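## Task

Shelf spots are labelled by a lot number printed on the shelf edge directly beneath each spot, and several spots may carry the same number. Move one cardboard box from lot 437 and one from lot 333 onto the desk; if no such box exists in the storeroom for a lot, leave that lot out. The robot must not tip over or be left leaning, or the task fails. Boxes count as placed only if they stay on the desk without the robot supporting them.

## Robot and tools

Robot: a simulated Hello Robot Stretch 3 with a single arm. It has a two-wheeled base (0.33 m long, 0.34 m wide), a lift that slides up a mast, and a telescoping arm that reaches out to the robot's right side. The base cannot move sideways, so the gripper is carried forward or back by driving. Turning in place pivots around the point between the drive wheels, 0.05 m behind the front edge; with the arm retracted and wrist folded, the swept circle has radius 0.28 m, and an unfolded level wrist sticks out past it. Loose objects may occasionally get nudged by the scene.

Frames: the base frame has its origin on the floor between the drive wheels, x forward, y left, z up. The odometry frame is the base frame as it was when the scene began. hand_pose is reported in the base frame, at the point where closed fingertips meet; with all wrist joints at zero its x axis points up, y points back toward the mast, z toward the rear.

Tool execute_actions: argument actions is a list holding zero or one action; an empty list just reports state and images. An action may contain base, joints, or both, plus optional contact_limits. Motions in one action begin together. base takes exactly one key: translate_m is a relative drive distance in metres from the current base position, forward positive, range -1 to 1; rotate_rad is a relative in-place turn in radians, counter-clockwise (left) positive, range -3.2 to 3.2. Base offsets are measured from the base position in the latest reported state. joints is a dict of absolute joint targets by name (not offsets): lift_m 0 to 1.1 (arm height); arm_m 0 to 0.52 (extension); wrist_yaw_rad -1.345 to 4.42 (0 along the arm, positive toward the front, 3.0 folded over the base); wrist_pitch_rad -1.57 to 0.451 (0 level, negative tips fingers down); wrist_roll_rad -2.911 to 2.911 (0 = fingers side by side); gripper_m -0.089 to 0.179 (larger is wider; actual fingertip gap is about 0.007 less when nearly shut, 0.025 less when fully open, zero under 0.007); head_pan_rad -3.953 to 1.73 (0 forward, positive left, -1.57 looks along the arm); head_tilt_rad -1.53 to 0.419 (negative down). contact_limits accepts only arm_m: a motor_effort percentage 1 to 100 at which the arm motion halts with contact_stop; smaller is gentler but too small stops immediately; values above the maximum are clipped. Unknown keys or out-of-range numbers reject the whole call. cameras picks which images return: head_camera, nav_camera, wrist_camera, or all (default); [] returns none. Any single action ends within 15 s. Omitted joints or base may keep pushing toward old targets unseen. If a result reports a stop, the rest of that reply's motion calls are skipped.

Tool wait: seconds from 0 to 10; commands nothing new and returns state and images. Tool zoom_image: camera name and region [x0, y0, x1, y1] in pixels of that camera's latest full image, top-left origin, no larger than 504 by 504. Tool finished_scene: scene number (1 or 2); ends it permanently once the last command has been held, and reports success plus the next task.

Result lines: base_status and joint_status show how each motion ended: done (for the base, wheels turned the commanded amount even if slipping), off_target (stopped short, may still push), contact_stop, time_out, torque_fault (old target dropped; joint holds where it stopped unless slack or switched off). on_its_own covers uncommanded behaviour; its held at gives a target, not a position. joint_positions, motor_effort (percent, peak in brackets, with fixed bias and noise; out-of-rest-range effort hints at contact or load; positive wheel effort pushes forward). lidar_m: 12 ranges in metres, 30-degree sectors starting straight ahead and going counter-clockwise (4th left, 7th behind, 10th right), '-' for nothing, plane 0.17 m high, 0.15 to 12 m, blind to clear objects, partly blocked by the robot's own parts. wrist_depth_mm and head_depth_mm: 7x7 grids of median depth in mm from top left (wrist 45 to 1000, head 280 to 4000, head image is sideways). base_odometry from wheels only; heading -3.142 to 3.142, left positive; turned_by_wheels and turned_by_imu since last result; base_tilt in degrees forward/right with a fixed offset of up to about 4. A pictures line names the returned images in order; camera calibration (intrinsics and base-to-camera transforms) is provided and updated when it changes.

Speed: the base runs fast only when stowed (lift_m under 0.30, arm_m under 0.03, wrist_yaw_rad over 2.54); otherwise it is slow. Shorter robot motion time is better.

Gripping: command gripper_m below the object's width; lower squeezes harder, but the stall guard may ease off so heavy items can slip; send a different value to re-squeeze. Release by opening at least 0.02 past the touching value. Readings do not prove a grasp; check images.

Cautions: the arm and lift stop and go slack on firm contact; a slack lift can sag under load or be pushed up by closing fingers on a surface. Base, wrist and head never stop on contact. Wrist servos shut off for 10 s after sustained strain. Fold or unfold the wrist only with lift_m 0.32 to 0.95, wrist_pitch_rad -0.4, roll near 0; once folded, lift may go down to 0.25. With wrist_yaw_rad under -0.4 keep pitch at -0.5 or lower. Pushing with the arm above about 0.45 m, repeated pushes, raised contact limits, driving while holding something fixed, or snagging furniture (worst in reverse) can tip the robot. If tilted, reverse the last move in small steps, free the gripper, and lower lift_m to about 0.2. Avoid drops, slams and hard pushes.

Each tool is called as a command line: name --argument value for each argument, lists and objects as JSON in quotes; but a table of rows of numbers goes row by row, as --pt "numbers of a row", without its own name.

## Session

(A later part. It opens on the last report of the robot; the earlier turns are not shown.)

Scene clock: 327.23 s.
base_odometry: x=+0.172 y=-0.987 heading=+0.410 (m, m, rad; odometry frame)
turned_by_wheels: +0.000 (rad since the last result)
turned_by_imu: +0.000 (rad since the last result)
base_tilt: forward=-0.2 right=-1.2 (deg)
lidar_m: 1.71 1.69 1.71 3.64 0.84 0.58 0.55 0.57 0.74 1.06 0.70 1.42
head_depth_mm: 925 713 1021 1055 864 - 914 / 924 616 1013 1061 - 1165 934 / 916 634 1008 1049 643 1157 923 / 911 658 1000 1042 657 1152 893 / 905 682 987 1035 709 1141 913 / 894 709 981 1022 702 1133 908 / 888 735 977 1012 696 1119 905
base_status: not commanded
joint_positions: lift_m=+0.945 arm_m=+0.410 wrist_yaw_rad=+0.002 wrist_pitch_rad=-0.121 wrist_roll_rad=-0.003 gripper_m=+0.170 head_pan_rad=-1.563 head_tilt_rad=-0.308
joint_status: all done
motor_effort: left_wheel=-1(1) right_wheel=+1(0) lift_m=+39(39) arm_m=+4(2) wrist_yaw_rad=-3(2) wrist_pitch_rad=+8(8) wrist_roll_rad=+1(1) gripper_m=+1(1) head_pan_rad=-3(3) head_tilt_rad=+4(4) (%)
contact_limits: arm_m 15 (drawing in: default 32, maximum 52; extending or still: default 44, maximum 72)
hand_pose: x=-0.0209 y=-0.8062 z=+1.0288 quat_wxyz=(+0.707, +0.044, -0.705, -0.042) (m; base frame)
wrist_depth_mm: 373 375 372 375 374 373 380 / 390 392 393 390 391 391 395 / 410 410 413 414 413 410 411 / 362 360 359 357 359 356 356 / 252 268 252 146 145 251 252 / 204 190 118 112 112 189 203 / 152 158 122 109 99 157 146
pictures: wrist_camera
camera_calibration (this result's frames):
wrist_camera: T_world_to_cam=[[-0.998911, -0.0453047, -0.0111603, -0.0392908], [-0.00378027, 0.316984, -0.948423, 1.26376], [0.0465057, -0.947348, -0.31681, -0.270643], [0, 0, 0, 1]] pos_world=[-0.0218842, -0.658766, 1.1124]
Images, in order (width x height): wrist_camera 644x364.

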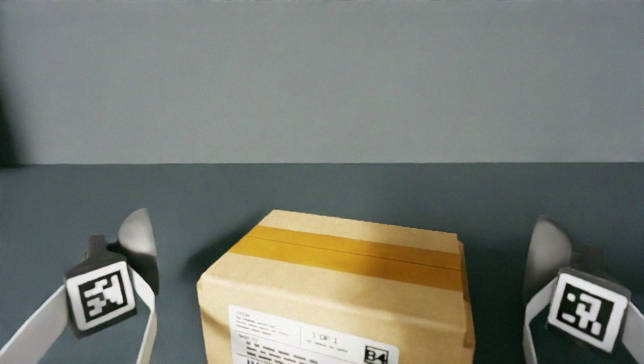

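execute_actions --actions '[{"joints": {"gripper_m": 0.05}}]' --cameras '["wrist_camera"]'

Scene clock: 333.30 s.
base_odometry: x=+0.172 y=-0.987 heading=+0.410 (m, m, rad; odometry frame)
turned_by_wheels: +0.000 (rad since the last result)
turned_by_imu: +0.000 (rad since the last result)
base_tilt: forward=-0.4 right=-1.2 (deg)
lidar_m: 1.71 1.69 1.71 3.63 0.84 0.58 0.55 0.56 0.74 1.06 0.70 1.42
head_depth_mm: 931 712 1019 1057 859 - 908 / 926 614 1011 1062 - 1167 935 / 913 636 1004 1044 642 1155 926 / 909 655 997 1039 674 1145 895 / 901 681 992 1030 712 1139 915 / 896 709 982 1027 705 1131 910 / 888 735 975 1013 697 1119 906
base_status: not commanded
joint_positions: lift_m=+0.945 arm_m=+0.410 wrist_yaw_rad=+0.002 wrist_pitch_rad=-0.121 wrist_roll_rad=-0.003 gripper_m=+0.051 head_pan_rad=-1.563 head_tilt_rad=-0.308
joint_status: all done
motor_effort: left_wheel=-1(1) right_wheel=+0(1) lift_m=+39(39) arm_m=+4(5) wrist_yaw_rad=-2(1) wrist_pitch_rad=+8(8) wrist_roll_rad=+1(1) gripper_m=-23(96) head_pan_rad=-2(3) head_tilt_rad=+4(3) (%)
hand_pose: x=-0.0210 y=-0.8062 z=+1.0288 quat_wxyz=(+0.707, +0.044, -0.705, -0.042) (m; base frame)
wrist_depth_mm: 371 374 373 374 377 376 374 / 391 389 395 391 392 393 394 / 409 411 413 411 414 413 414 / 360 362 356 359 358 357 356 / 253 252 146 145 145 267 250 / 195 204 129 117 111 - 192 / 158 152 140 120 106 152 157
pictures: wrist_camera
camera_calibration (this result's frames):
wrist_camera: T_world_to_cam=[[-0.998921, -0.0450892, -0.0111663, -0.0391656], [-0.0037062, 0.316985, -0.948423, 1.26377], [0.0463032, -0.947358, -0.31681, -0.270662], [0, 0, 0, 1]] pos_world=[-0.021907, -0.658775, 1.1124]
Images, in order (width x height): wrist_camera 644x364.

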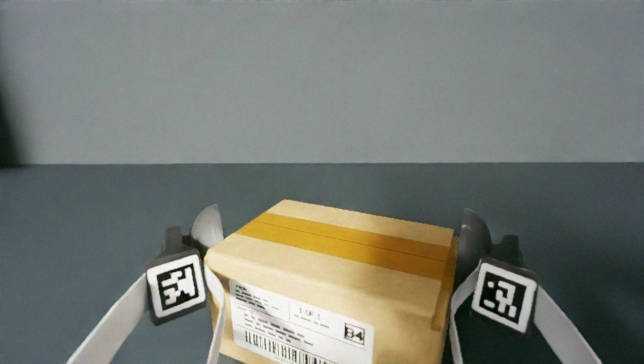

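execute_actions --actions '[{"joints": {"lift_m": 0.975}}]' --cameras '[]'

execute_actions --actions '[{"joints": {"arm_m": 0.0}}]' --cameras '["wrist_camera"]'

Scene clock: 341.83 s.
base_odometry: x=+0.172 y=-0.987 heading=+0.410 (m, m, rad; odometry frame)
turned_by_wheels: +0.000 (rad since the last result)
turned_by_imu: +0.000 (rad since the last result)
base_tilt: forward=-0.3 right=-1.2 (deg)
lidar_m: 1.71 1.69 1.71 3.65 0.83 0.58 0.55 0.56 0.74 1.06 0.70 1.42
head_depth_mm: 928 707 1023 1057 - 1124 942 / 924 614 1015 1058 673 1169 934 / 916 635 1007 1040 666 1158 927 / 912 656 998 1038 640 1146 891 / 900 682 991 1034 711 1136 914 / 892 707 982 1024 704 1133 910 / 883 737 976 1011 697 1121 906
base_status: not commanded
joint_positions: lift_m=+0.975 arm_m=+0.410 wrist_yaw_rad=+0.002 wrist_pitch_rad=-0.124 wrist_roll_rad=-0.003 gripper_m=+0.060 head_pan_rad=-1.563 head_tilt_rad=-0.308
joint_status: all done
on_its_own: gripper_m is held at +0.059, not at your +0.050, by its stall guard, which is not easing now
motor_effort: left_wheel=-1(1) right_wheel=+0(1) lift_m=+40(42) arm_m=+5(4) wrist_yaw_rad=-1(3) wrist_pitch_rad=+9(10) wrist_roll_rad=+1(1) gripper_m=-19(19) head_pan_rad=-2(3) head_tilt_rad=+3(4) (%)
hand_pose: x=-0.0210 y=-0.8060 z=+1.0578 quat_wxyz=(+0.707, +0.045, -0.704, -0.044) (m; base frame)
wrist_depth_mm: 376 374 372 374 375 377 376 / 391 390 392 393 390 391 396 / 410 408 411 413 413 412 416 / 424 423 427 421 425 425 425 / 312 311 147 145 145 328 311 / 241 252 129 116 111 - 238 / 196 189 140 120 105 189 195
pictures: none
No camera images: the call's "cameras" was empty. Leave "cameras" out to get every camera's image.

Scene clock: 346.03 s.
base_odometry: x=+0.172 y=-0.987 heading=+0.410 (m, m, rad; odometry frame)
turned_by_wheels: +0.000 (rad since the last result)
turned_by_imu: +0.000 (rad since the last result)
base_tilt: forward=-0.4 right=-1.3 (deg)
lidar_m: 1.71 1.69 1.71 3.64 0.84 0.58 0.55 0.56 0.74 1.06 0.70 1.42
head_depth_mm: 929 710 1020 1061 749 1123 - / 925 614 1014 1056 741 1173 934 / 916 632 1002 1045 730 1153 - / 910 654 999 1044 720 410 - / 901 678 989 1037 714 1097 914 / 889 705 984 1030 703 1130 908 / 889 735 974 1012 698 1124 904
base_status: not commanded
joint_positions: lift_m=+0.975 arm_m=+0.001 wrist_yaw_rad=+0.002 wrist_pitch_rad=-0.125 wrist_roll_rad=-0.003 gripper_m=+0.060 head_pan_rad=-1.563 head_tilt_rad=-0.308
joint_status: all done
on_its_own: gripper_m is held at +0.059, not at your +0.050, by its stall guard, which is not easing now
motor_effort: left_wheel=-1(0) right_wheel=+0(0) lift_m=+40(41) arm_m=-4(4) wrist_yaw_rad=-2(1) wrist_pitch_rad=+10(10) wrist_roll_rad=+1(1) gripper_m=-19(19) head_pan_rad=-3(2) head_tilt_rad=+3(4) (%)
hand_pose: x=-0.0210 y=-0.3970 z=+1.0576 quat_wxyz=(+0.707, +0.045, -0.704, -0.044) (m; base frame)
wrist_depth_mm: 506 722 752 745 749 744 566 / 503 727 779 769 794 781 564 / 500 679 770 768 768 735 567 / 447 450 447 446 443 447 447 / 458 598 147 146 145 405 515 / 493 636 129 117 111 - 566 / 490 753 140 120 105 757 541
pictures: wrist_camera
camera_calibration (this result's frames):
wrist_camera: T_world_to_cam=[[-0.998933, -0.0447743, -0.0113597, -0.0201337], [-0.00363559, 0.321363, -0.946949, 1.16158], [0.0460495, -0.945897, -0.321183, 0.131266], [0, 0, 0, 1]] pos_world=[-0.0219339, -0.250026, 1.14188]
Images, in order (width x height): wrist_camera 644x364.

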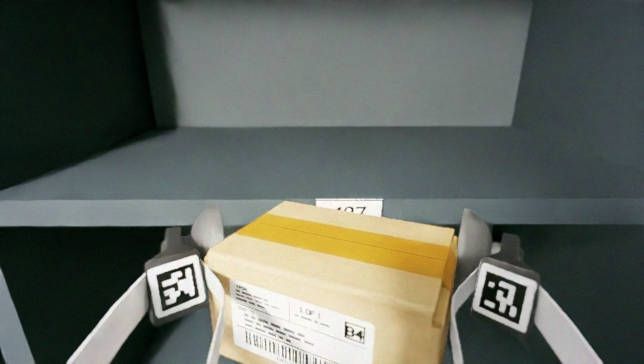

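execute_actions --actions '[{"base": {"rotate_rad": 1.26}, "joints": {"head_pan_rad": 0.0, "head_tilt_rad": -0.5, "lift_m": 0.9}}]' --cameras '["nav_camera"]'

Scene clock: 375.73 s.
base_odometry: x=+0.172 y=-0.987 heading=+1.670 (m, m, rad; odometry frame)
turned_by_wheels: +1.260 (rad since the last result)
turned_by_imu: +1.241 (rad since the last result)
base_tilt: forward=-0.3 right=-1.2 (deg)
lidar_m: 1.91 1.41 0.69 0.56 0.55 0.60 0.81 0.89 0.70 1.42 1.71 1.69
head_depth_mm: 2241 2303 2301 1682 2035 1669 1349 / 2593 2671 2598 2248 2173 1652 1330 / 3103 3239 2605 2869 2133 1653 1329 / 3293 3524 3828 3073 2122 1620 1334 / 3162 3412 3683 2998 2106 1624 1315 / 3112 3254 3535 2975 2075 1602 1306 / 2901 3131 3389 2962 2071 1591 1302
base_status: done
joint_positions: lift_m=+0.900 arm_m=+0.001 wrist_yaw_rad=+0.002 wrist_pitch_rad=-0.125 wrist_roll_rad=-0.003 gripper_m=+0.060 head_pan_rad=-0.007 head_tilt_rad=-0.494
joint_status: all done
on_its_own: gripper_m is held at +0.059, not at your +0.050, by its stall guard, which is not easing now
motor_effort: left_wheel=-2(5) right_wheel=+2(4) lift_m=+32(36) arm_m=-4(4) wrist_yaw_rad=-2(2) wrist_pitch_rad=+10(10) wrist_roll_rad=+1(1) gripper_m=-19(19) head_pan_rad=+3(33) head_tilt_rad=-4(24) (%)
hand_pose: x=-0.0210 y=-0.3970 z=+0.9828 quat_wxyz=(+0.707, +0.045, -0.704, -0.044) (m; base frame)
wrist_depth_mm: - - - - - - 852 / - - - - - - 855 / - - - - - - 520 / - - - - - - 898 / - - 147 146 145 - 908 / - - 129 117 111 - 853 / - - 140 120 105 695 671
pictures: nav_camera (sideways: a quarter turn counterclockwise sets it upright)
camera_calibration (this result's frames):
nav_camera: T_world_to_cam=[[0.450772, 0.0138411, 0.892532, -1.12115], [0.0096166, -0.999897, 0.0106493, 0.0362546], [0.892587, 0.00378272, -0.450859, 0.534562], [0, 0, 0, 1]] pos_world=[0.0278905, 0.0497467, 1.24129]
Images, in order (width x height): nav_camera 672x504.

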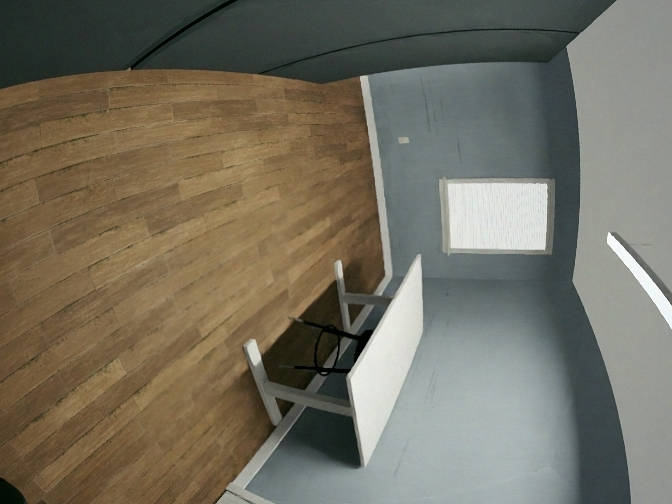

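execute_actions --actions '[{"base": {"translate_m": 1.0}}]' --cameras '["nav_camera"]'

Scene clock: 392.00 s.
base_odometry: x=+0.073 y=+0.008 heading=+1.670 (m, m, rad; odometry frame)
turned_by_wheels: +0.000 (rad since the last result)
turned_by_imu: +0.000 (rad since the last result)
base_tilt: forward=-0.3 right=-1.2 (deg)
lidar_m: 1.69 2.74 1.16 0.93 0.92 1.00 1.55 1.53 1.69 1.38 0.92 0.96
head_depth_mm: 1765 1820 1871 1443 990 1522 1313 / 2064 2101 2182 1431 1129 1658 1338 / 2415 2525 2638 1488 1968 1640 1326 / 2486 2679 2874 2601 2119 1629 1314 / 2360 2564 2808 2904 2083 1627 1309 / 2288 2451 2679 2798 2095 1592 1303 / 2213 2368 2533 2701 2057 1596 1299
base_status: done
joint_positions: lift_m=+0.900 arm_m=+0.001 wrist_yaw_rad=+0.002 wrist_pitch_rad=-0.125 wrist_roll_rad=-0.003 gripper_m=+0.060 head_pan_rad=-0.007 head_tilt_rad=-0.494
joint_status: not commanded
on_its_own: gripper_m is held at +0.059, not at your +0.050, by its stall guard, which is not easing now
motor_effort: left_wheel=-2(3) right_wheel=+1(5) lift_m=+32(32) arm_m=-4(4) wrist_yaw_rad=-2(2) wrist_pitch_rad=+10(10) wrist_roll_rad=+1(1) gripper_m=-19(20) head_pan_rad=+3(3) head_tilt_rad=-4(4) (%)
hand_pose: x=-0.0210 y=-0.3970 z=+0.9828 quat_wxyz=(+0.707, +0.045, -0.704, -0.044) (m; base frame)
wrist_depth_mm: 880 930 - - - - - / 912 980 - - - - - / 946 - - - - - - / 970 - - - - - - / 711 820 146 146 145 - - / 563 611 129 117 111 - - / 455 - 140 120 105 - -
pictures: nav_camera (sideways: a quarter turn counterclockwise sets it upright)
camera_calibration (this result's frames):
nav_camera: T_world_to_cam=[[0.450886, 0.0138404, 0.892474, -1.12107], [0.00961821, -0.999897, 0.0106471, 0.0362573], [0.89253, 0.00378336, -0.450973, 0.53471], [0, 0, 0, 1]] pos_world=[0.0278828, 0.0497467, 1.24128]
Images, in order (width x height): nav_camera 672x504.

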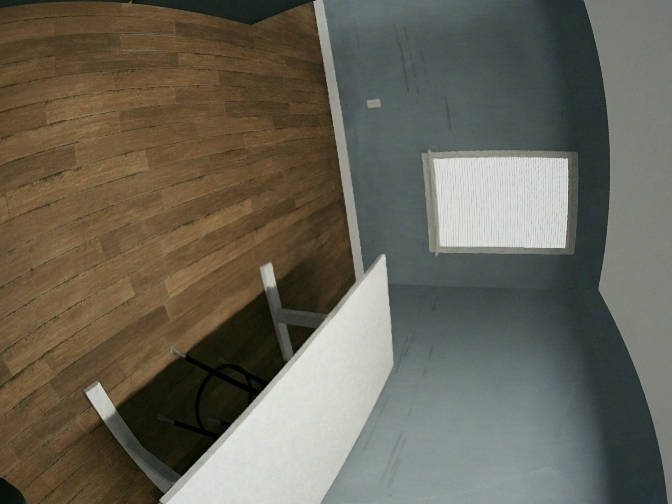

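execute_actions --actions '[{"base": {"translate_m": 0.44}, "joints": {"head_pan_rad": -1.2, "head_tilt_rad": -0.6}}]' --cameras '["nav_camera"]'

Scene clock: 404.67 s.
base_odometry: x=+0.029 y=+0.446 heading=+1.670 (m, m, rad; odometry frame)
turned_by_wheels: +0.000 (rad since the last result)
turned_by_imu: +0.000 (rad since the last result)
base_tilt: forward=-0.3 right=-1.1 (deg)
lidar_m: 1.27 2.34 1.36 1.09 1.08 1.18 1.84 1.94 1.48 0.77 0.61 0.60
head_depth_mm: 983 1078 1191 1338 897 - - / 981 1080 1190 1165 891 660 1227 / 982 1079 1188 1158 850 674 1198 / 981 1077 1193 1135 839 668 1217 / 980 1075 1188 1128 832 663 1198 / 981 1077 1194 1107 825 659 1205 / 979 1077 1190 1097 819 655 1146
base_status: done
joint_positions: lift_m=+0.900 arm_m=+0.001 wrist_yaw_rad=+0.002 wrist_pitch_rad=-0.125 wrist_roll_rad=-0.003 gripper_m=+0.060 head_pan_rad=-1.193 head_tilt_rad=-0.593
joint_status: all done
on_its_own: gripper_m is held at +0.059, not at your +0.050, by its stall guard, which is not easing now
motor_effort: left_wheel=-2(2) right_wheel=+2(5) lift_m=+32(32) arm_m=-4(4) wrist_yaw_rad=-1(3) wrist_pitch_rad=+10(10) wrist_roll_rad=+1(1) gripper_m=-19(19) head_pan_rad=-3(33) head_tilt_rad=-4(14) (%)
hand_pose: x=-0.0210 y=-0.3970 z=+0.9828 quat_wxyz=(+0.707, +0.045, -0.704, -0.044) (m; base frame)
wrist_depth_mm: 762 802 869 931 - - - / 793 840 918 995 - - - / 816 889 940 - - - - / 835 916 941 - - - - / 728 729 147 146 145 - - / 561 588 129 117 111 - - / 462 435 140 120 105 - -
pictures: nav_camera (sideways: a quarter turn counterclockwise sets it upright)
camera_calibration (this result's frames):
nav_camera: T_world_to_cam=[[0.213831, -0.492377, 0.843707, -1.05603], [-0.922712, -0.385386, 0.00894795, 0.044158], [0.320747, -0.780412, -0.53673, 0.649781], [0, 0, 0, 1]] pos_world=[0.0581411, 0.00415158, 1.23934]
Images, in order (width x height): nav_camera 672x504.

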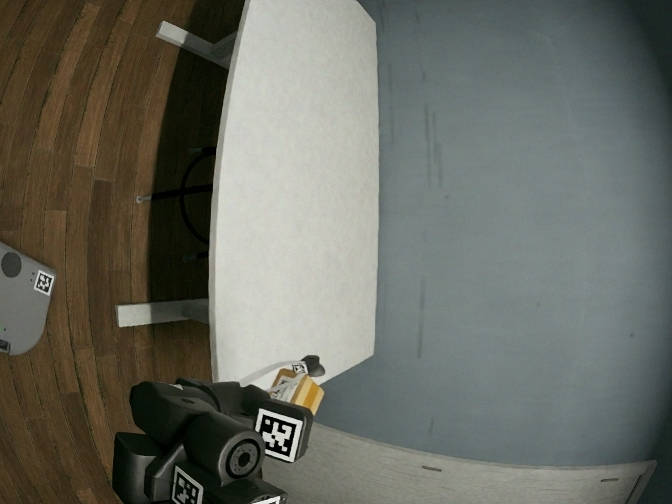

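execute_actions --actions '[{"base": {"rotate_rad": 0.37}, "joints": {"head_pan_rad": -1.57, "head_tilt_rad": -0.6}}]' --cameras '["nav_camera", "wrist_camera"]'

Scene clock: 413.07 s.
base_odometry: x=+0.029 y=+0.446 heading=+2.040 (m, m, rad; odometry frame)
turned_by_wheels: +0.370 (rad since the last result)
turned_by_imu: +0.364 (rad since the last result)
base_tilt: forward=-0.3 right=-1.3 (deg)
lidar_m: 2.34 1.55 1.13 1.08 1.12 1.52 1.93 1.70 0.78 0.77 0.60 1.26
head_depth_mm: 992 1079 1196 1339 936 705 - / 985 1078 1199 1171 862 699 - / 983 1081 1192 1160 883 - - / 988 1078 1197 1140 442 - - / 985 1079 1191 1124 862 666 1201 / 983 1082 1197 1113 829 658 1177 / 981 1075 1192 1095 821 655 1170
base_status: done
joint_positions: lift_m=+0.900 arm_m=+0.001 wrist_yaw_rad=+0.002 wrist_pitch_rad=-0.125 wrist_roll_rad=-0.003 gripper_m=+0.060 head_pan_rad=-1.563 head_tilt_rad=-0.593
joint_status: all done
on_its_own: gripper_m is held at +0.059, not at your +0.050, by its stall guard, which is not easing now
motor_effort: left_wheel=-2(5) right_wheel=+2(6) lift_m=+32(32) arm_m=-4(4) wrist_yaw_rad=-3(1) wrist_pitch_rad=+10(10) wrist_roll_rad=+1(1) gripper_m=-19(19) head_pan_rad=-2(22) head_tilt_rad=-5(7) (%)
hand_pose: x=-0.0210 y=-0.3970 z=+0.9828 quat_wxyz=(+0.707, +0.045, -0.704, -0.044) (m; base frame)
wrist_depth_mm: 913 894 879 868 862 840 851 / 934 929 922 902 915 888 891 / - 969 963 960 948 931 916 / - - - 976 984 964 971 / 725 728 147 146 145 - - / 558 587 129 117 111 - - / 454 441 140 120 105 438 -
pictures: nav_camera (sideways: a quarter turn counterclockwise sets it upright), wrist_camera
camera_calibration (this result's frames):
nav_camera: T_world_to_cam=[[0.0212869, -0.536427, 0.843678, -1.05481], [-0.999632, -0.0255966, 0.00894702, 0.0446284], [0.0167958, -0.843559, -0.536775, 0.651693], [0, 0, 0, 1]] pos_world=[0.05612, -0.0149471, 1.23934]
wrist_camera: T_world_to_cam=[[-0.998933, -0.0447712, -0.0113716, -0.0209695], [-0.00363523, 0.321608, -0.946866, 1.09077], [0.0460495, -0.945814, -0.321427, 0.107536], [0, 0, 0, 1]] pos_world=[-0.0219339, -0.250029, 1.06714]
Images, in order (width x height): nav_camera 672x504, wrist_camera 644x364.

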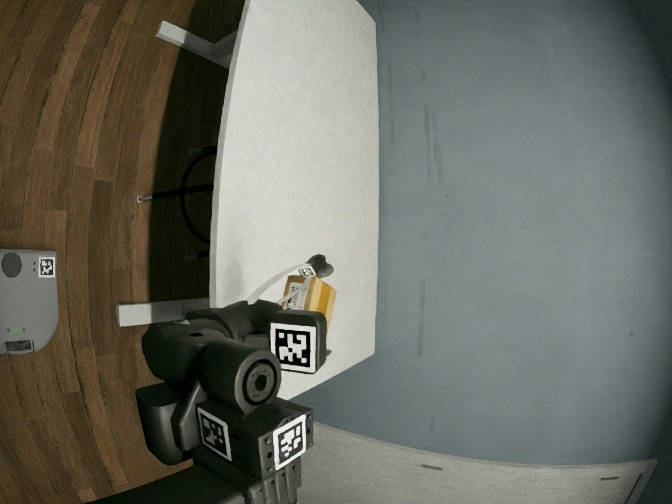

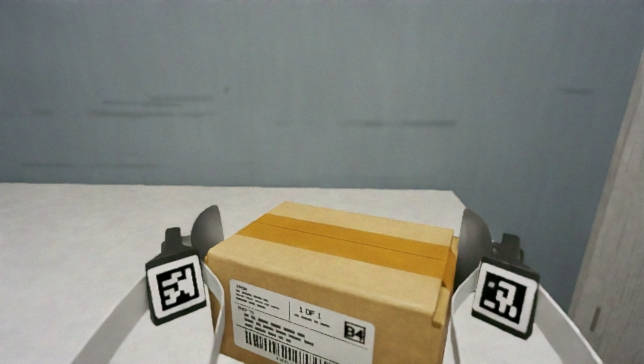

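execute_actions --actions '[{"joints": {"arm_m": 0.25, "lift_m": 0.70}}]' --cameras '["wrist_camera"]'

Scene clock: 435.07 s.
base_odometry: x=+0.029 y=+0.446 heading=+2.040 (m, m, rad; odometry frame)
turned_by_wheels: +0.000 (rad since the last result)
turned_by_imu: +0.000 (rad since the last result)
base_tilt: forward=-0.3 right=-1.2 (deg)
lidar_m: 2.33 1.56 1.13 1.08 1.12 1.51 1.94 1.71 0.78 0.77 0.60 1.26
head_depth_mm: 987 1076 1193 1341 938 683 1239 / 990 1080 1195 1173 859 700 - / 983 1081 1194 1157 886 - 1191 / 989 1077 1199 1140 764 - 1207 / 985 1079 1187 1124 833 663 1205 / 983 1080 1184 1110 827 657 1179 / 985 1078 1190 1098 820 655 1165
base_status: not commanded
joint_positions: lift_m=+0.700 arm_m=+0.250 wrist_yaw_rad=+0.002 wrist_pitch_rad=-0.126 wrist_roll_rad=-0.003 gripper_m=+0.060 head_pan_rad=-1.563 head_tilt_rad=-0.593
joint_status: all done
on_its_own: gripper_m is held at +0.059, not at your +0.050, by its stall guard, which is not easing now
motor_effort: left_wheel=-2(2) right_wheel=+1(1) lift_m=+32(32) arm_m=+5(5) wrist_yaw_rad=-2(1) wrist_pitch_rad=+10(10) wrist_roll_rad=+1(1) gripper_m=-19(19) head_pan_rad=-2(2) head_tilt_rad=-5(5) (%)
hand_pose: x=-0.0210 y=-0.6459 z=+0.7828 quat_wxyz=(+0.707, +0.045, -0.704, -0.044) (m; base frame)
wrist_depth_mm: 660 658 658 654 640 636 627 / 701 691 688 683 682 669 665 / 721 712 696 692 697 695 681 / 429 429 428 429 427 428 703 / 304 304 146 146 145 321 300 / 234 245 130 117 111 - 234 / 190 184 140 120 105 184 190
pictures: wrist_camera
camera_calibration (this result's frames):
wrist_camera: T_world_to_cam=[[-0.998933, -0.0447623, -0.0113818, -0.0343743], [-0.00363347, 0.321828, -0.946791, 0.981467], [0.0460436, -0.945739, -0.321647, -0.191925], [0, 0, 0, 1]] pos_world=[-0.0219346, -0.498913, 0.867121]
Images, in order (width x height): wrist_camera 644x364.

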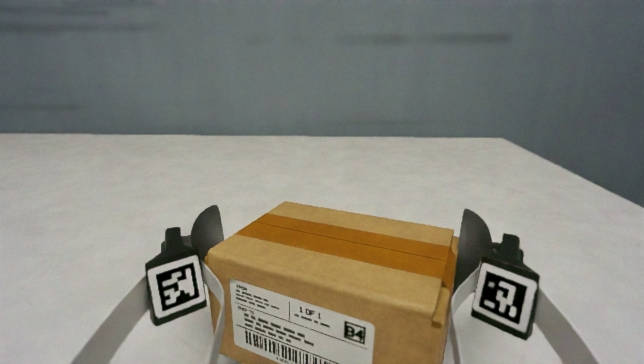

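execute_actions --actions '[{"joints": {"lift_m": 0.678}}]' --cameras '[]'

Scene clock: 442.17 s.
base_odometry: x=+0.029 y=+0.446 heading=+2.040 (m, m, rad; odometry frame)
turned_by_wheels: +0.000 (rad since the last result)
turned_by_imu: +0.000 (rad since the last result)
base_tilt: forward=-0.2 right=-1.2 (deg)
lidar_m: 2.34 1.56 1.13 1.08 1.12 1.51 1.94 1.71 0.77 0.77 0.60 1.26
head_depth_mm: 985 1084 1196 1338 940 683 1245 / 984 1078 1196 1165 857 701 - / 987 1080 1193 1151 881 - 1203 / 981 1077 1194 1138 873 - 1212 / 984 1075 1192 1123 834 661 1204 / 985 1078 1194 1108 827 660 1178 / 980 1074 1194 1102 821 655 1163
base_status: not commanded
joint_positions: lift_m=+0.678 arm_m=+0.250 wrist_yaw_rad=+0.002 wrist_pitch_rad=-0.126 wrist_roll_rad=-0.003 gripper_m=+0.060 head_pan_rad=-1.563 head_tilt_rad=-0.593
joint_status: all done
on_its_own: gripper_m is held at +0.059, not at your +0.050, by its stall guard, which is not easing now
motor_effort: left_wheel=-1(2) right_wheel=+1(1) lift_m=+32(33) arm_m=+5(5) wrist_yaw_rad=-2(2) wrist_pitch_rad=+10(10) wrist_roll_rad=+1(1) gripper_m=-20(19) head_pan_rad=-2(3) head_tilt_rad=-4(5) (%)
hand_pose: x=-0.0210 y=-0.6459 z=+0.7608 quat_wxyz=(+0.707, +0.045, -0.704, -0.044) (m; base frame)
wrist_depth_mm: 669 661 655 645 638 641 629 / 701 691 680 678 669 661 657 / 632 638 627 622 622 676 698 / 368 367 365 364 363 360 363 / 259 258 147 146 146 271 257 / 199 208 129 117 111 - 197 / 165 156 140 120 105 156 161
pictures: none
No camera images: the call's "cameras" was empty. Leave "cameras" out to get every camera's image.

execute_actions --actions '[{"joints": {"gripper_m": 0.15}}]' --cameras '["wrist_camera"]'

Scene clock: 448.53 s.
base_odometry: x=+0.029 y=+0.446 heading=+2.040 (m, m, rad; odometry frame)
turned_by_wheels: +0.000 (rad since the last result)
turned_by_imu: +0.000 (rad since the last result)
base_tilt: forward=-0.3 right=-1.2 (deg)
lidar_m: 2.33 1.56 1.13 1.08 1.12 1.52 1.93 1.71 0.78 0.77 0.60 1.27
head_depth_mm: 985 1075 1192 1335 938 683 1243 / 987 1082 1197 1171 858 699 - / 985 1079 1198 1153 882 - 1215 / 981 1081 1190 1140 875 - 1216 / 983 1074 1193 1125 835 661 1212 / 985 1076 1186 1113 829 660 1176 / 983 1075 1189 1099 819 657 1160
base_status: not commanded
joint_positions: lift_m=+0.678 arm_m=+0.250 wrist_yaw_rad=+0.002 wrist_pitch_rad=-0.124 wrist_roll_rad=-0.003 gripper_m=+0.150 head_pan_rad=-1.563 head_tilt_rad=-0.593
joint_status: all done
motor_effort: left_wheel=-1(2) right_wheel=+1(1) lift_m=+32(32) arm_m=+4(4) wrist_yaw_rad=-2(2) wrist_pitch_rad=+9(10) wrist_roll_rad=+1(1) gripper_m=+0(81) head_pan_rad=-3(3) head_tilt_rad=-5(5) (%)
hand_pose: x=-0.0210 y=-0.6460 z=+0.7613 quat_wxyz=(+0.707, +0.045, -0.705, -0.043) (m; base frame)
wrist_depth_mm: 663 655 654 654 637 632 623 / 694 687 679 682 668 653 654 / 638 642 643 643 643 681 687 / 371 371 369 368 368 367 368 / 261 276 258 154 153 274 258 / 200 - 133 122 118 200 199 / - 162 142 121 108 162 157
pictures: wrist_camera
camera_calibration (this result's frames):
wrist_camera: T_world_to_cam=[[-0.998933, -0.0447828, -0.0112872, -0.0347102], [-0.00362905, 0.319758, -0.947492, 0.960388], [0.0460405, -0.94644, -0.31958, -0.20097], [0, 0, 0, 1]] pos_world=[-0.0219351, -0.498852, 0.845343]
Images, in order (width x height): wrist_camera 644x364.

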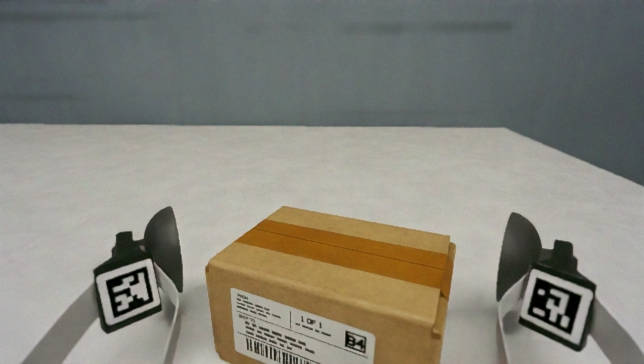

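execute_actions --actions '[{"joints": {"arm_m": 0.0, "lift_m": 0.74}}]' --cameras '[]'

execute_actions --actions '[{"joints": {"wrist_pitch_rad": -0.4, "wrist_yaw_rad": 3.0, "lift_m": 0.36, "gripper_m": 0.04, "head_pan_rad": 0.0, "head_tilt_rad": -0.3}}]' --cameras '["wrist_camera"]'

Scene clock: 481.13 s.
base_odometry: x=+0.029 y=+0.446 heading=+2.040 (m, m, rad; odometry frame)
turned_by_wheels: +0.000 (rad since the last result)
turned_by_imu: +0.000 (rad since the last result)
base_tilt: forward=-0.3 right=-1.3 (deg)
lidar_m: 2.34 1.56 1.13 1.08 1.12 1.51 1.94 1.70 0.78 0.77 0.60 1.27
head_depth_mm: 990 1081 1192 1337 934 684 1237 / 984 1083 1198 1168 858 681 1227 / 983 1075 1189 1157 848 694 1198 / 983 1076 1193 1140 770 669 1281 / 984 1080 1188 1130 834 681 1203 / 983 1077 1191 1111 828 658 1174 / 986 1077 1188 1100 821 655 1166
base_status: not commanded
joint_positions: lift_m=+0.740 arm_m=+0.001 wrist_yaw_rad=+0.002 wrist_pitch_rad=-0.122 wrist_roll_rad=-0.003 gripper_m=+0.150 head_pan_rad=-1.563 head_tilt_rad=-0.593
joint_status: all done
motor_effort: left_wheel=-2(2) right_wheel=+1(2) lift_m=+40(42) arm_m=-4(6) wrist_yaw_rad=-1(2) wrist_pitch_rad=+8(9) wrist_roll_rad=+1(1) gripper_m=+1(1) head_pan_rad=-2(2) head_tilt_rad=-4(5) (%)
hand_pose: x=-0.0211 y=-0.3972 z=+0.8235 quat_wxyz=(+0.707, +0.044, -0.705, -0.043) (m; base frame)
wrist_depth_mm: 893 888 880 863 861 859 847 / 953 922 916 927 884 909 902 / 977 947 962 938 937 916 929 / 557 563 562 481 559 556 951 / 393 418 392 368 392 414 419 / 303 - 302 304 301 302 301 / 246 247 246 246 246 245 237
pictures: none
No camera images: the call's "cameras" was empty. Leave "cameras" out to get every camera's image.

Scene clock: 485.43 s.
base_odometry: x=+0.029 y=+0.446 heading=+2.040 (m, m, rad; odometry frame)
turned_by_wheels: +0.000 (rad since the last result)
turned_by_imu: +0.000 (rad since the last result)
base_tilt: forward=-0.3 right=-1.3 (deg)
lidar_m: 2.34 1.56 1.13 1.08 1.12 1.52 1.94 1.71 0.78 0.77 0.60 1.27
head_depth_mm: 2023 2128 2228 2364 2494 1895 1570 / 2025 2147 2223 2332 2491 2056 1567 / 2018 2133 2206 2340 2486 2033 1546 / 2014 2120 2214 2341 2453 1999 1532 / 2011 2115 2212 2338 2459 1988 1527 / 2023 2095 2193 2307 2409 1976 1518 / 2000 2101 2208 2307 2411 1963 1521
base_status: not commanded
joint_positions: lift_m=+0.360 arm_m=+0.001 wrist_yaw_rad=+2.997 wrist_pitch_rad=-0.414 wrist_roll_rad=-0.003 gripper_m=+0.040 head_pan_rad=-0.007 head_tilt_rad=-0.310
joint_status: all done
motor_effort: left_wheel=-2(2) right_wheel=+1(1) lift_m=+31(36) arm_m=-3(4) wrist_yaw_rad=+2(4) wrist_pitch_rad=+5(7) wrist_roll_rad=+1(1) gripper_m=+0(83) head_pan_rad=+3(34) head_tilt_rad=+5(29) (%)
hand_pose: x=+0.0111 y=+0.0768 z=+0.3738 quat_wxyz=(+0.195, +0.700, +0.095, +0.681) (m; base frame)
wrist_depth_mm: 985 - - - - - - / - - - - - - - / - - - - - - - / 861 858 829 822 825 823 815 / 700 702 - 685 707 675 680 / 603 601 - 592 - 583 578 / 528 527 - 545 513 510 513
pictures: wrist_camera
camera_calibration (this result's frames):
wrist_camera: T_world_to_cam=[[0.994051, -0.106434, -0.0231056, 0.0123777], [-0.0802086, -0.571885, -0.816403, 0.382531], [0.0736792, 0.8134, -0.57702, 0.318546], [0, 0, 0, 1]] pos_world=[-0.00509196, -0.0390236, 0.496393]
Images, in order (width x height): wrist_camera 644x364.

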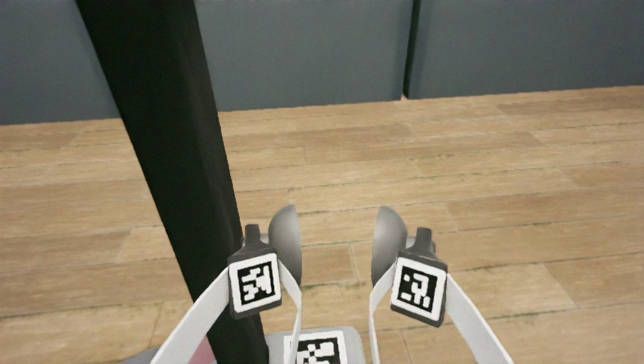

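Now lower the lift to stow and then drive.

execute_actions --actions '[{"joints": {"lift_m": 0.27}}]' --cameras '[]'

execute_actions --actions '[{"base": {"translate_m": 1.0}, "joints": {"head_pan_rad": 0.8, "head_tilt_rad": -0.3}}]' --cameras '["nav_camera"]'

Scene clock: 492.47 s.
base_odometry: x=+0.029 y=+0.446 heading=+2.040 (m, m, rad; odometry frame)
turned_by_wheels: +0.000 (rad since the last result)
turned_by_imu: +0.000 (rad since the last result)
base_tilt: forward=-0.2 right=-1.3 (deg)
lidar_m: 2.33 1.56 1.13 1.08 1.12 1.52 1.94 1.71 0.77 0.77 0.60 1.26
head_depth_mm: 2026 2128 2269 2377 2453 1864 1571 / 2033 2124 2243 2342 2461 2065 1548 / 2041 2127 2219 2356 2462 2015 1561 / 2017 2121 2247 2347 2441 2007 1543 / 2036 2093 2205 2328 2431 2004 1551 / 2018 2110 2211 2328 2430 1974 1520 / 2003 2098 2219 2312 2384 1945 1505
base_status: not commanded
joint_positions: lift_m=+0.270 arm_m=+0.001 wrist_yaw_rad=+2.997 wrist_pitch_rad=-0.414 wrist_roll_rad=-0.003 gripper_m=+0.040 head_pan_rad=-0.007 head_tilt_rad=-0.310
joint_status: all done
motor_effort: left_wheel=-2(2) right_wheel=+1(1) lift_m=+31(32) arm_m=-3(3) wrist_yaw_rad=+0(1) wrist_pitch_rad=+5(5) wrist_roll_rad=+1(1) gripper_m=+0(0) head_pan_rad=+2(3) head_tilt_rad=+5(5) (%)
hand_pose: x=+0.0111 y=+0.0768 z=+0.2837 quat_wxyz=(+0.195, +0.700, +0.096, +0.681) (m; base frame)
wrist_depth_mm: 975 - - - - - - / - - - - - - - / 884 898 887 865 849 838 823 / 701 698 686 680 686 668 660 / 576 573 - 568 583 561 558 / 495 507 - - - 477 476 / - - - - 420 420 414
pictures: none
No camera images: the call's "cameras" was empty. Leave "cameras" out to get every camera's image.

Scene clock: 497.57 s.
base_odometry: x=-0.422 y=+1.338 heading=+2.040 (m, m, rad; odometry frame)
turned_by_wheels: +0.000 (rad since the last result)
turned_by_imu: +0.001 (rad since the last result)
base_tilt: forward=-0.3 right=-1.1 (deg)
lidar_m: 1.35 1.39 1.14 1.10 1.13 1.54 2.92 0.91 0.91 0.75 1.23 1.40
head_depth_mm: 1253 1292 1340 1379 1421 1463 1470 / 1360 1401 1438 1497 1539 1590 1550 / 1480 1538 1595 1651 1719 1786 1553 / 1636 1700 1746 1832 1913 1911 1550 / 1816 1878 1983 2054 2172 2004 1529 / 2037 2150 2238 2370 2444 1973 1513 / 2311 2420 2546 2670 2733 1971 1518
base_status: done
joint_positions: lift_m=+0.270 arm_m=+0.001 wrist_yaw_rad=+2.998 wrist_pitch_rad=-0.414 wrist_roll_rad=-0.003 gripper_m=+0.040 head_pan_rad=+0.793 head_tilt_rad=-0.310
joint_status: all done
motor_effort: left_wheel=-1(6) right_wheel=+1(8) lift_m=+31(32) arm_m=-3(3) wrist_yaw_rad=+2(2) wrist_pitch_rad=+5(5) wrist_roll_rad=+1(1) gripper_m=+0(1) head_pan_rad=+3(33) head_tilt_rad=+5(7) (%)
hand_pose: x=+0.0110 y=+0.0768 z=+0.2837 quat_wxyz=(+0.195, +0.699, +0.096, +0.681) (m; base frame)
wrist_depth_mm: 980 - - - - - - / - - - - - - - / 875 875 867 856 846 841 835 / 702 703 682 690 686 675 665 / 576 577 - 562 580 564 559 / 498 507 - - - 476 471 / - - - - 419 418 419
pictures: nav_camera (sideways: a quarter turn counterclockwise sets it upright)
camera_calibration (this result's frames):
nav_camera: T_world_to_cam=[[0.183868, 0.210982, 0.960041, -1.20763], [0.722502, -0.691236, 0.013534, 0.0281474], [0.666471, 0.691144, -0.279531, 0.312979], [0, 0, 0, 1]] pos_world=[-0.00688293, 0.0579316, 1.24648]
Images, in order (width x height): nav_camera 672x504.

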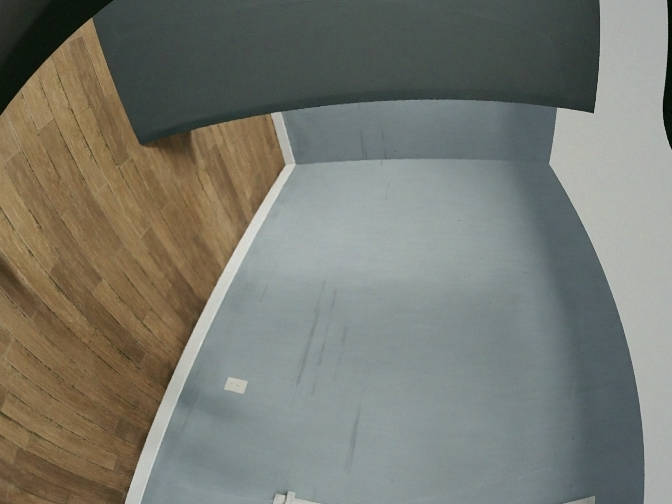

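execute_actions --actions '[{"base": {"translate_m": 0.72}}]' --cameras '[]'

execute_actions --actions '[{"base": {"rotate_rad": 1.571}, "joints": {"head_pan_rad": 0.5, "head_tilt_rad": -0.3}}]' --cameras '["nav_camera", "head_camera"]'

Scene clock: 508.27 s.
base_odometry: x=-0.748 y=+1.980 heading=+2.039 (m, m, rad; odometry frame)
turned_by_wheels: +0.000 (rad since the last result)
turned_by_imu: +0.000 (rad since the last result)
base_tilt: forward=-0.3 right=-1.1 (deg)
lidar_m: 0.63 0.66 0.89 1.58 1.24 1.55 3.62 1.44 0.98 1.18 0.91 0.66
head_depth_mm: 577 593 609 628 652 670 696 / 623 643 664 686 710 736 765 / 680 705 729 756 787 816 851 / 752 778 812 845 879 917 958 / 834 869 904 952 994 1050 1107 / 942 982 1029 1091 1152 1222 1292 / 1076 1134 1197 1271 1356 1452 1464
base_status: done
joint_positions: lift_m=+0.270 arm_m=+0.001 wrist_yaw_rad=+2.998 wrist_pitch_rad=-0.414 wrist_roll_rad=-0.003 gripper_m=+0.040 head_pan_rad=+0.793 head_tilt_rad=-0.309
joint_status: not commanded
motor_effort: left_wheel=-1(6) right_wheel=+1(7) lift_m=+31(32) arm_m=-3(3) wrist_yaw_rad=+0(1) wrist_pitch_rad=+5(5) wrist_roll_rad=+1(1) gripper_m=+0(0) head_pan_rad=+3(3) head_tilt_rad=+5(4) (%)
hand_pose: x=+0.0110 y=+0.0768 z=+0.2837 quat_wxyz=(+0.195, +0.699, +0.096, +0.681) (m; base frame)
wrist_depth_mm: - - - - - - 715 / - - - - - - 722 / 878 869 876 861 855 833 720 / 700 697 692 685 682 668 655 / 580 579 - 567 588 559 558 / 493 508 - - - 480 478 / - - - - 419 421 413
pictures: none
No camera images: the call's "cameras" was empty. Leave "cameras" out to get every camera's image.

Scene clock: 510.43 s.
base_odometry: x=-0.748 y=+1.980 heading=-2.673 (m, m, rad; odometry frame)
turned_by_wheels: +1.571 (rad since the last result)
turned_by_imu: +1.539 (rad since the last result)
base_tilt: forward=-0.3 right=-1.2 (deg)
lidar_m: 2.19 1.17 1.52 3.61 1.73 0.98 1.18 0.93 0.67 0.63 0.65 0.87
head_depth_mm: 2178 2268 2312 2413 2521 2054 1577 / 1197 1336 2362 2502 2619 2061 1559 / 1012 1060 1112 1180 1284 1430 1461 / 1059 1100 1153 1206 1265 1333 1405 / 1122 1172 1225 1283 1349 1424 1469 / 1180 1236 1301 1368 1450 1524 1528 / 1255 1314 1393 1471 1563 1636 1512
base_status: done
joint_positions: lift_m=+0.270 arm_m=+0.001 wrist_yaw_rad=+2.998 wrist_pitch_rad=-0.414 wrist_roll_rad=-0.003 gripper_m=+0.040 head_pan_rad=+0.507 head_tilt_rad=-0.309
joint_status: all done
motor_effort: left_wheel=-2(8) right_wheel=+1(9) lift_m=+32(31) arm_m=-4(4) wrist_yaw_rad=+0(1) wrist_pitch_rad=+5(5) wrist_roll_rad=+1(1) gripper_m=+0(0) head_pan_rad=-2(20) head_tilt_rad=+4(3) (%)
hand_pose: x=+0.0110 y=+0.0768 z=+0.2837 quat_wxyz=(+0.195, +0.699, +0.096, +0.681) (m; base frame)
wrist_depth_mm: - - - - - - - / - - - - - - - / 893 874 868 862 844 839 833 / 711 693 687 690 669 670 658 / 582 573 - 566 582 560 557 / 493 503 - - - 478 480 / - - - - 419 419 416
pictures: head_camera (sideways: a quarter turn clockwise sets it upright), nav_camera (sideways: a quarter turn counterclockwise sets it upright)
camera_calibration (this result's frames):
head_camera: T_world_to_cam=[[-0.199459, -0.163746, -0.966128, 1.27413], [-0.449196, 0.891525, -0.0583649, 0.0783548], [0.870884, 0.422339, -0.251377, 0.277431], [0, 0, 0, 1]] pos_world=[0.047723, 0.0216091, 1.30529]
nav_camera: T_world_to_cam=[[0.235794, 0.150481, 0.960082, -1.208], [0.498176, -0.866971, 0.0135361, 0.0295131], [0.834399, 0.475097, -0.279392, 0.311774], [0, 0, 0, 1]] pos_world=[0.00999269, 0.0592451, 1.24649]
Images, in order (width x height): head_camera 896x504, nav_camera 672x504.

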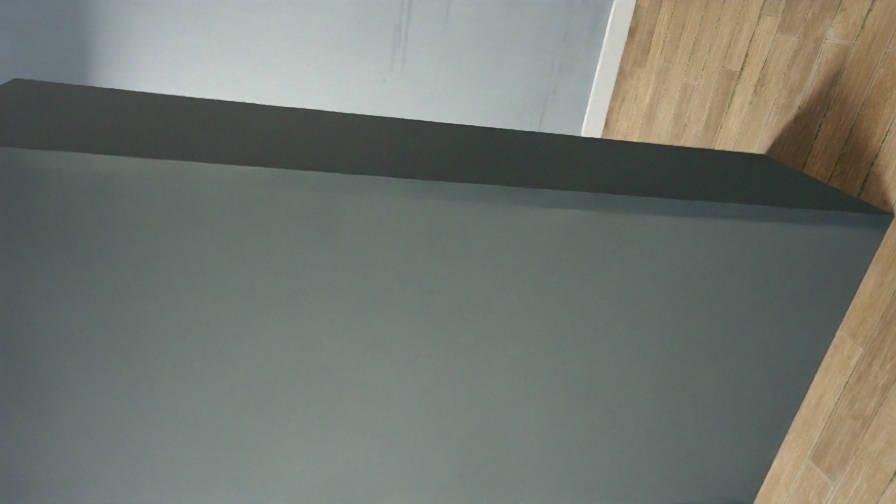

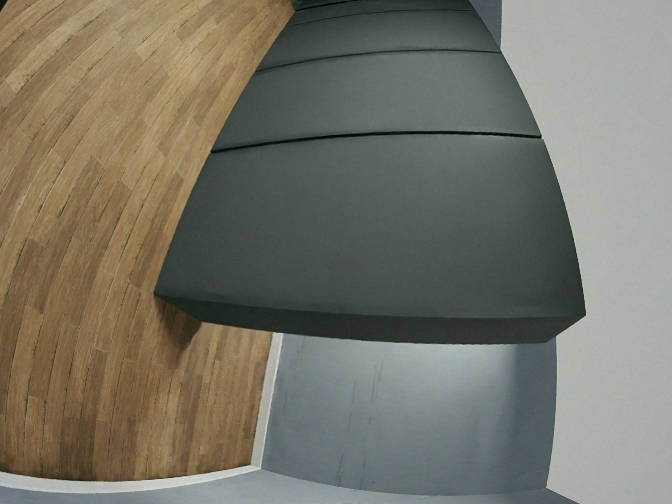

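execute_actions --actions '[{"base": {"translate_m": 1.0}, "joints": {"head_pan_rad": 1.0, "head_tilt_rad": -0.3}}]' --cameras '["nav_camera"]'

Scene clock: 524.53 s.
base_odometry: x=-1.640 y=+1.528 heading=-2.673 (m, m, rad; odometry frame)
turned_by_wheels: +0.000 (rad since the last result)
turned_by_imu: +0.001 (rad since the last result)
base_tilt: forward=-0.3 right=-1.1 (deg)
lidar_m: 1.58 0.61 0.44 0.43 2.58 1.86 2.17 0.88 0.63 0.60 0.62 0.83
head_depth_mm: 534 572 1661 1738 1831 1847 1570 / 488 519 553 593 638 690 761 / 451 475 503 537 574 615 664 / 417 439 463 490 521 555 594 / 389 407 427 450 477 506 538 / 364 380 398 418 440 464 491 / 342 356 372 389 408 429 452
base_status: done
joint_positions: lift_m=+0.270 arm_m=+0.001 wrist_yaw_rad=+2.998 wrist_pitch_rad=-0.414 wrist_roll_rad=-0.003 gripper_m=+0.040 head_pan_rad=+0.993 head_tilt_rad=-0.309
joint_status: all done
motor_effort: left_wheel=-2(6) right_wheel=+1(6) lift_m=+31(31) arm_m=-4(4) wrist_yaw_rad=+0(2) wrist_pitch_rad=+5(5) wrist_roll_rad=+1(1) gripper_m=+0(0) head_pan_rad=+3(28) head_tilt_rad=+5(5) (%)
hand_pose: x=+0.0110 y=+0.0768 z=+0.2837 quat_wxyz=(+0.195, +0.699, +0.096, +0.681) (m; base frame)
wrist_depth_mm: - - - 923 442 460 470 / - - - - 481 496 520 / 885 885 878 819 531 550 571 / 702 694 680 683 586 619 638 / 575 572 - 569 582 554 556 / 496 508 - - - 480 477 / - - - - 420 422 416
pictures: nav_camera (sideways: a quarter turn counterclockwise sets it upright)
camera_calibration (this result's frames):
nav_camera: T_world_to_cam=[[0.138204, 0.243191, 0.960082, -1.20741], [0.845442, -0.533896, 0.0135361, 0.0273947], [0.515876, 0.809823, -0.27939, 0.313714], [0, 0, 0, 1]] pos_world=[-0.0181304, 0.0542036, 1.24649]
Images, in order (width x height): nav_camera 672x504.

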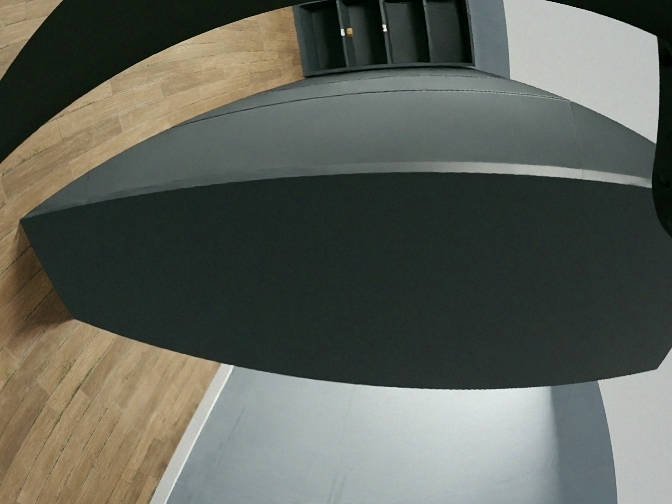

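execute_actions --actions '[{"base": {"translate_m": 0.95}, "joints": {"head_pan_rad": 1.4, "head_tilt_rad": -0.3}}]' --cameras '["nav_camera", "head_camera"]'

Scene clock: 535.97 s.
base_odometry: x=-2.487 y=+1.099 heading=-2.673 (m, m, rad; odometry frame)
turned_by_wheels: +0.000 (rad since the last result)
turned_by_imu: +0.001 (rad since the last result)
base_tilt: forward=-0.4 right=-1.2 (deg)
lidar_m: 0.64 0.65 0.87 2.22 0.58 0.62 2.55 0.84 0.60 0.57 0.59 0.67
head_depth_mm: 1081 1083 1086 1088 1096 1105 1108 / 1350 1358 1353 1365 1362 1380 1380 / 1770 1798 1794 1807 1813 1794 1556 / 2612 2662 2710 2680 2565 2010 1539 / 3124 3733 - - 2889 2002 1532 / 3182 3657 3891 - 2846 1978 1528 / 3207 3612 3692 3699 2808 1969 1525
base_status: done
joint_positions: lift_m=+0.270 arm_m=+0.001 wrist_yaw_rad=+2.998 wrist_pitch_rad=-0.414 wrist_roll_rad=-0.003 gripper_m=+0.040 head_pan_rad=+1.393 head_tilt_rad=-0.309
joint_status: all done
motor_effort: left_wheel=-1(6) right_wheel=+2(7) lift_m=+32(31) arm_m=-4(4) wrist_yaw_rad=+0(1) wrist_pitch_rad=+5(5) wrist_roll_rad=+1(1) gripper_m=+1(0) head_pan_rad=+3(25) head_tilt_rad=+5(4) (%)
hand_pose: x=+0.0110 y=+0.0768 z=+0.2837 quat_wxyz=(+0.195, +0.699, +0.096, +0.681) (m; base frame)
wrist_depth_mm: - - - - - 978 704 / 995 - - - - 984 715 / 675 753 871 865 855 828 699 / 562 668 688 681 671 684 650 / 576 579 - 569 585 559 559 / 501 504 - - - 479 473 / - - - - 422 421 417
pictures: head_camera (sideways: a quarter turn clockwise sets it upright), nav_camera (sideways: a quarter turn counterclockwise sets it upright)
camera_calibration (this result's frames):
head_camera: T_world_to_cam=[[0.000657719, -0.25806, -0.966129, 1.27291], [-0.974642, 0.216023, -0.0583648, 0.0815599], [0.223768, 0.941668, -0.251374, 0.281375], [0, 0, 0, 1]] pos_world=[0.0156919, 0.0459067, 1.30529]
nav_camera: T_world_to_cam=[[0.0326005, 0.277811, 0.960082, -1.20676], [0.986607, -0.162555, 0.0135361, 0.0265336], [0.159827, 0.946782, -0.27939, 0.315886], [0, 0, 0, 1]] pos_world=[-0.0373242, 0.0404906, 1.24649]
Images, in order (width x height): head_camera 896x504, nav_camera 672x504.

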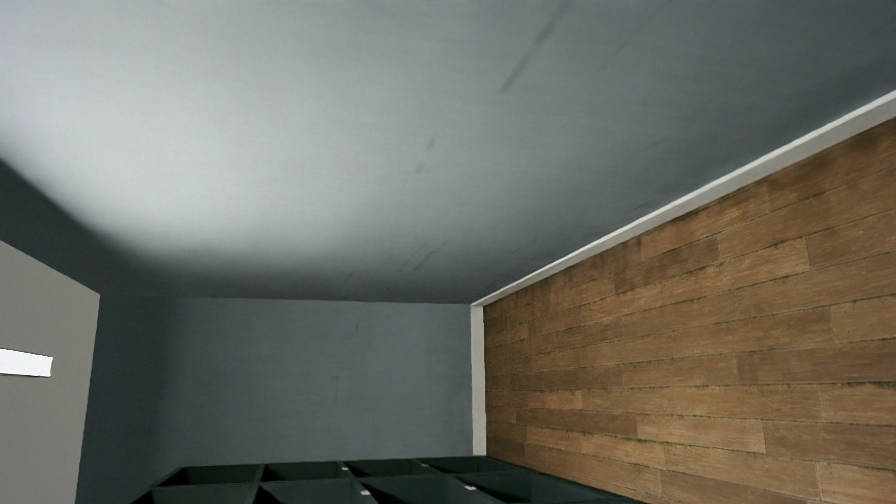

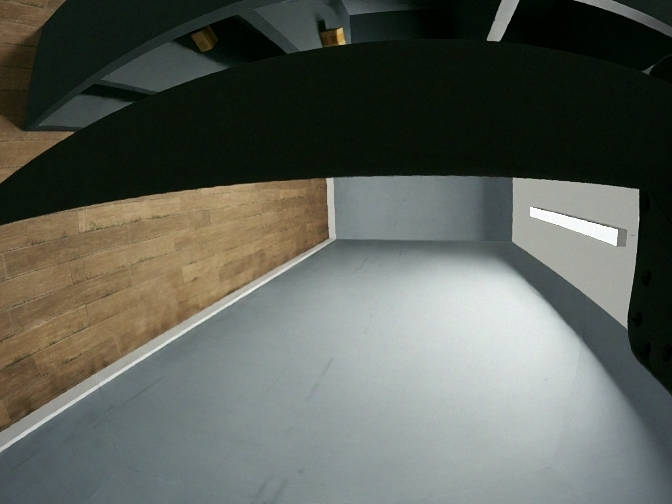

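execute_actions --actions '[{"base": {"rotate_rad": -1.571}, "joints": {"head_pan_rad": -2.3, "head_tilt_rad": -0.25}}]' --cameras '["nav_camera", "head_camera"]'

Scene clock: 567.10 s.
base_odometry: x=-2.487 y=+1.099 heading=+2.039 (m, m, rad; odometry frame)
turned_by_wheels: -1.571 (rad since the last result)
turned_by_imu: -1.540 (rad since the last result)
base_tilt: forward=-0.2 right=-1.1 (deg)
lidar_m: 0.57 0.59 0.66 0.64 0.66 0.89 2.28 0.58 0.63 2.34 0.82 0.60
head_depth_mm: 1276 1281 1341 1357 916 1327 1028 / 1154 580 1315 1376 830 1257 981 / 520 531 546 567 592 618 648 / 578 593 610 632 649 670 692 / 651 672 696 719 745 771 801 / 747 776 807 842 875 910 951 / 2774 3000 3086 3114 3117 2114 1590
base_status: done
joint_positions: lift_m=+0.270 arm_m=+0.001 wrist_yaw_rad=+2.998 wrist_pitch_rad=-0.414 wrist_roll_rad=-0.003 gripper_m=+0.040 head_pan_rad=-2.293 head_tilt_rad=-0.260
joint_status: all done
motor_effort: left_wheel=+1(8) right_wheel=-2(7) lift_m=+32(31) arm_m=-4(4) wrist_yaw_rad=+1(1) wrist_pitch_rad=+5(5) wrist_roll_rad=+1(1) gripper_m=+0(0) head_pan_rad=-3(34) head_tilt_rad=+5(10) (%)
hand_pose: x=+0.0110 y=+0.0768 z=+0.2837 quat_wxyz=(+0.195, +0.699, +0.096, +0.681) (m; base frame)
wrist_depth_mm: 585 - 613 631 646 667 638 / 642 - 675 687 709 719 647 / 687 680 722 732 756 765 648 / 709 692 689 682 678 667 624 / 579 572 - 567 580 560 552 / 494 500 - - - 478 479 / - - - - 420 417 415
pictures: head_camera (sideways: a quarter turn clockwise sets it upright), nav_camera (sideways: a quarter turn counterclockwise sets it upright)
camera_calibration (this result's frames):
head_camera: T_world_to_cam=[[0.101348, 0.185129, -0.977474, 1.28713], [0.72014, -0.691541, -0.0563079, 0.0685475], [-0.686387, -0.698211, -0.203404, 0.224491], [0, 0, 0, 1]] pos_world=[-0.0257239, -0.0341394, 1.30766]
nav_camera: T_world_to_cam=[[-0.140204, -0.185009, 0.972684, -1.22218], [-0.759475, 0.650381, 0.0142336, 0.0362758], [-0.635249, -0.736733, -0.231696, 0.258659], [0, 0, 0, 1]] pos_world=[0.0205095, -0.0591436, 1.24821]
Images, in order (width x height): head_camera 896x504, nav_camera 672x504.

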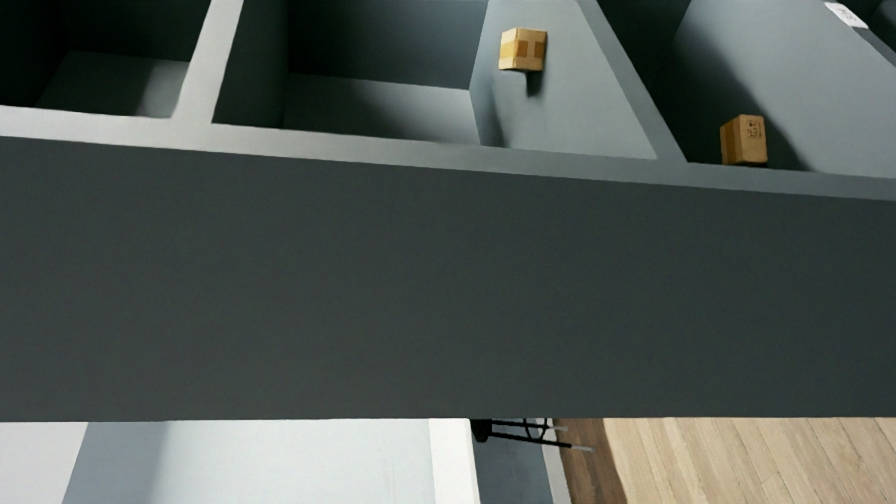

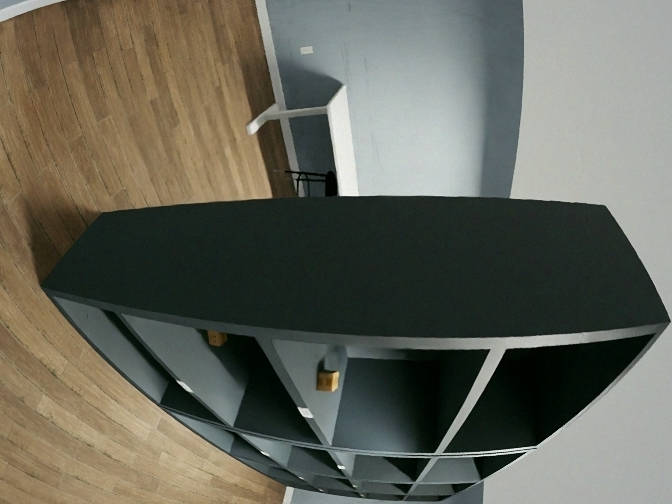

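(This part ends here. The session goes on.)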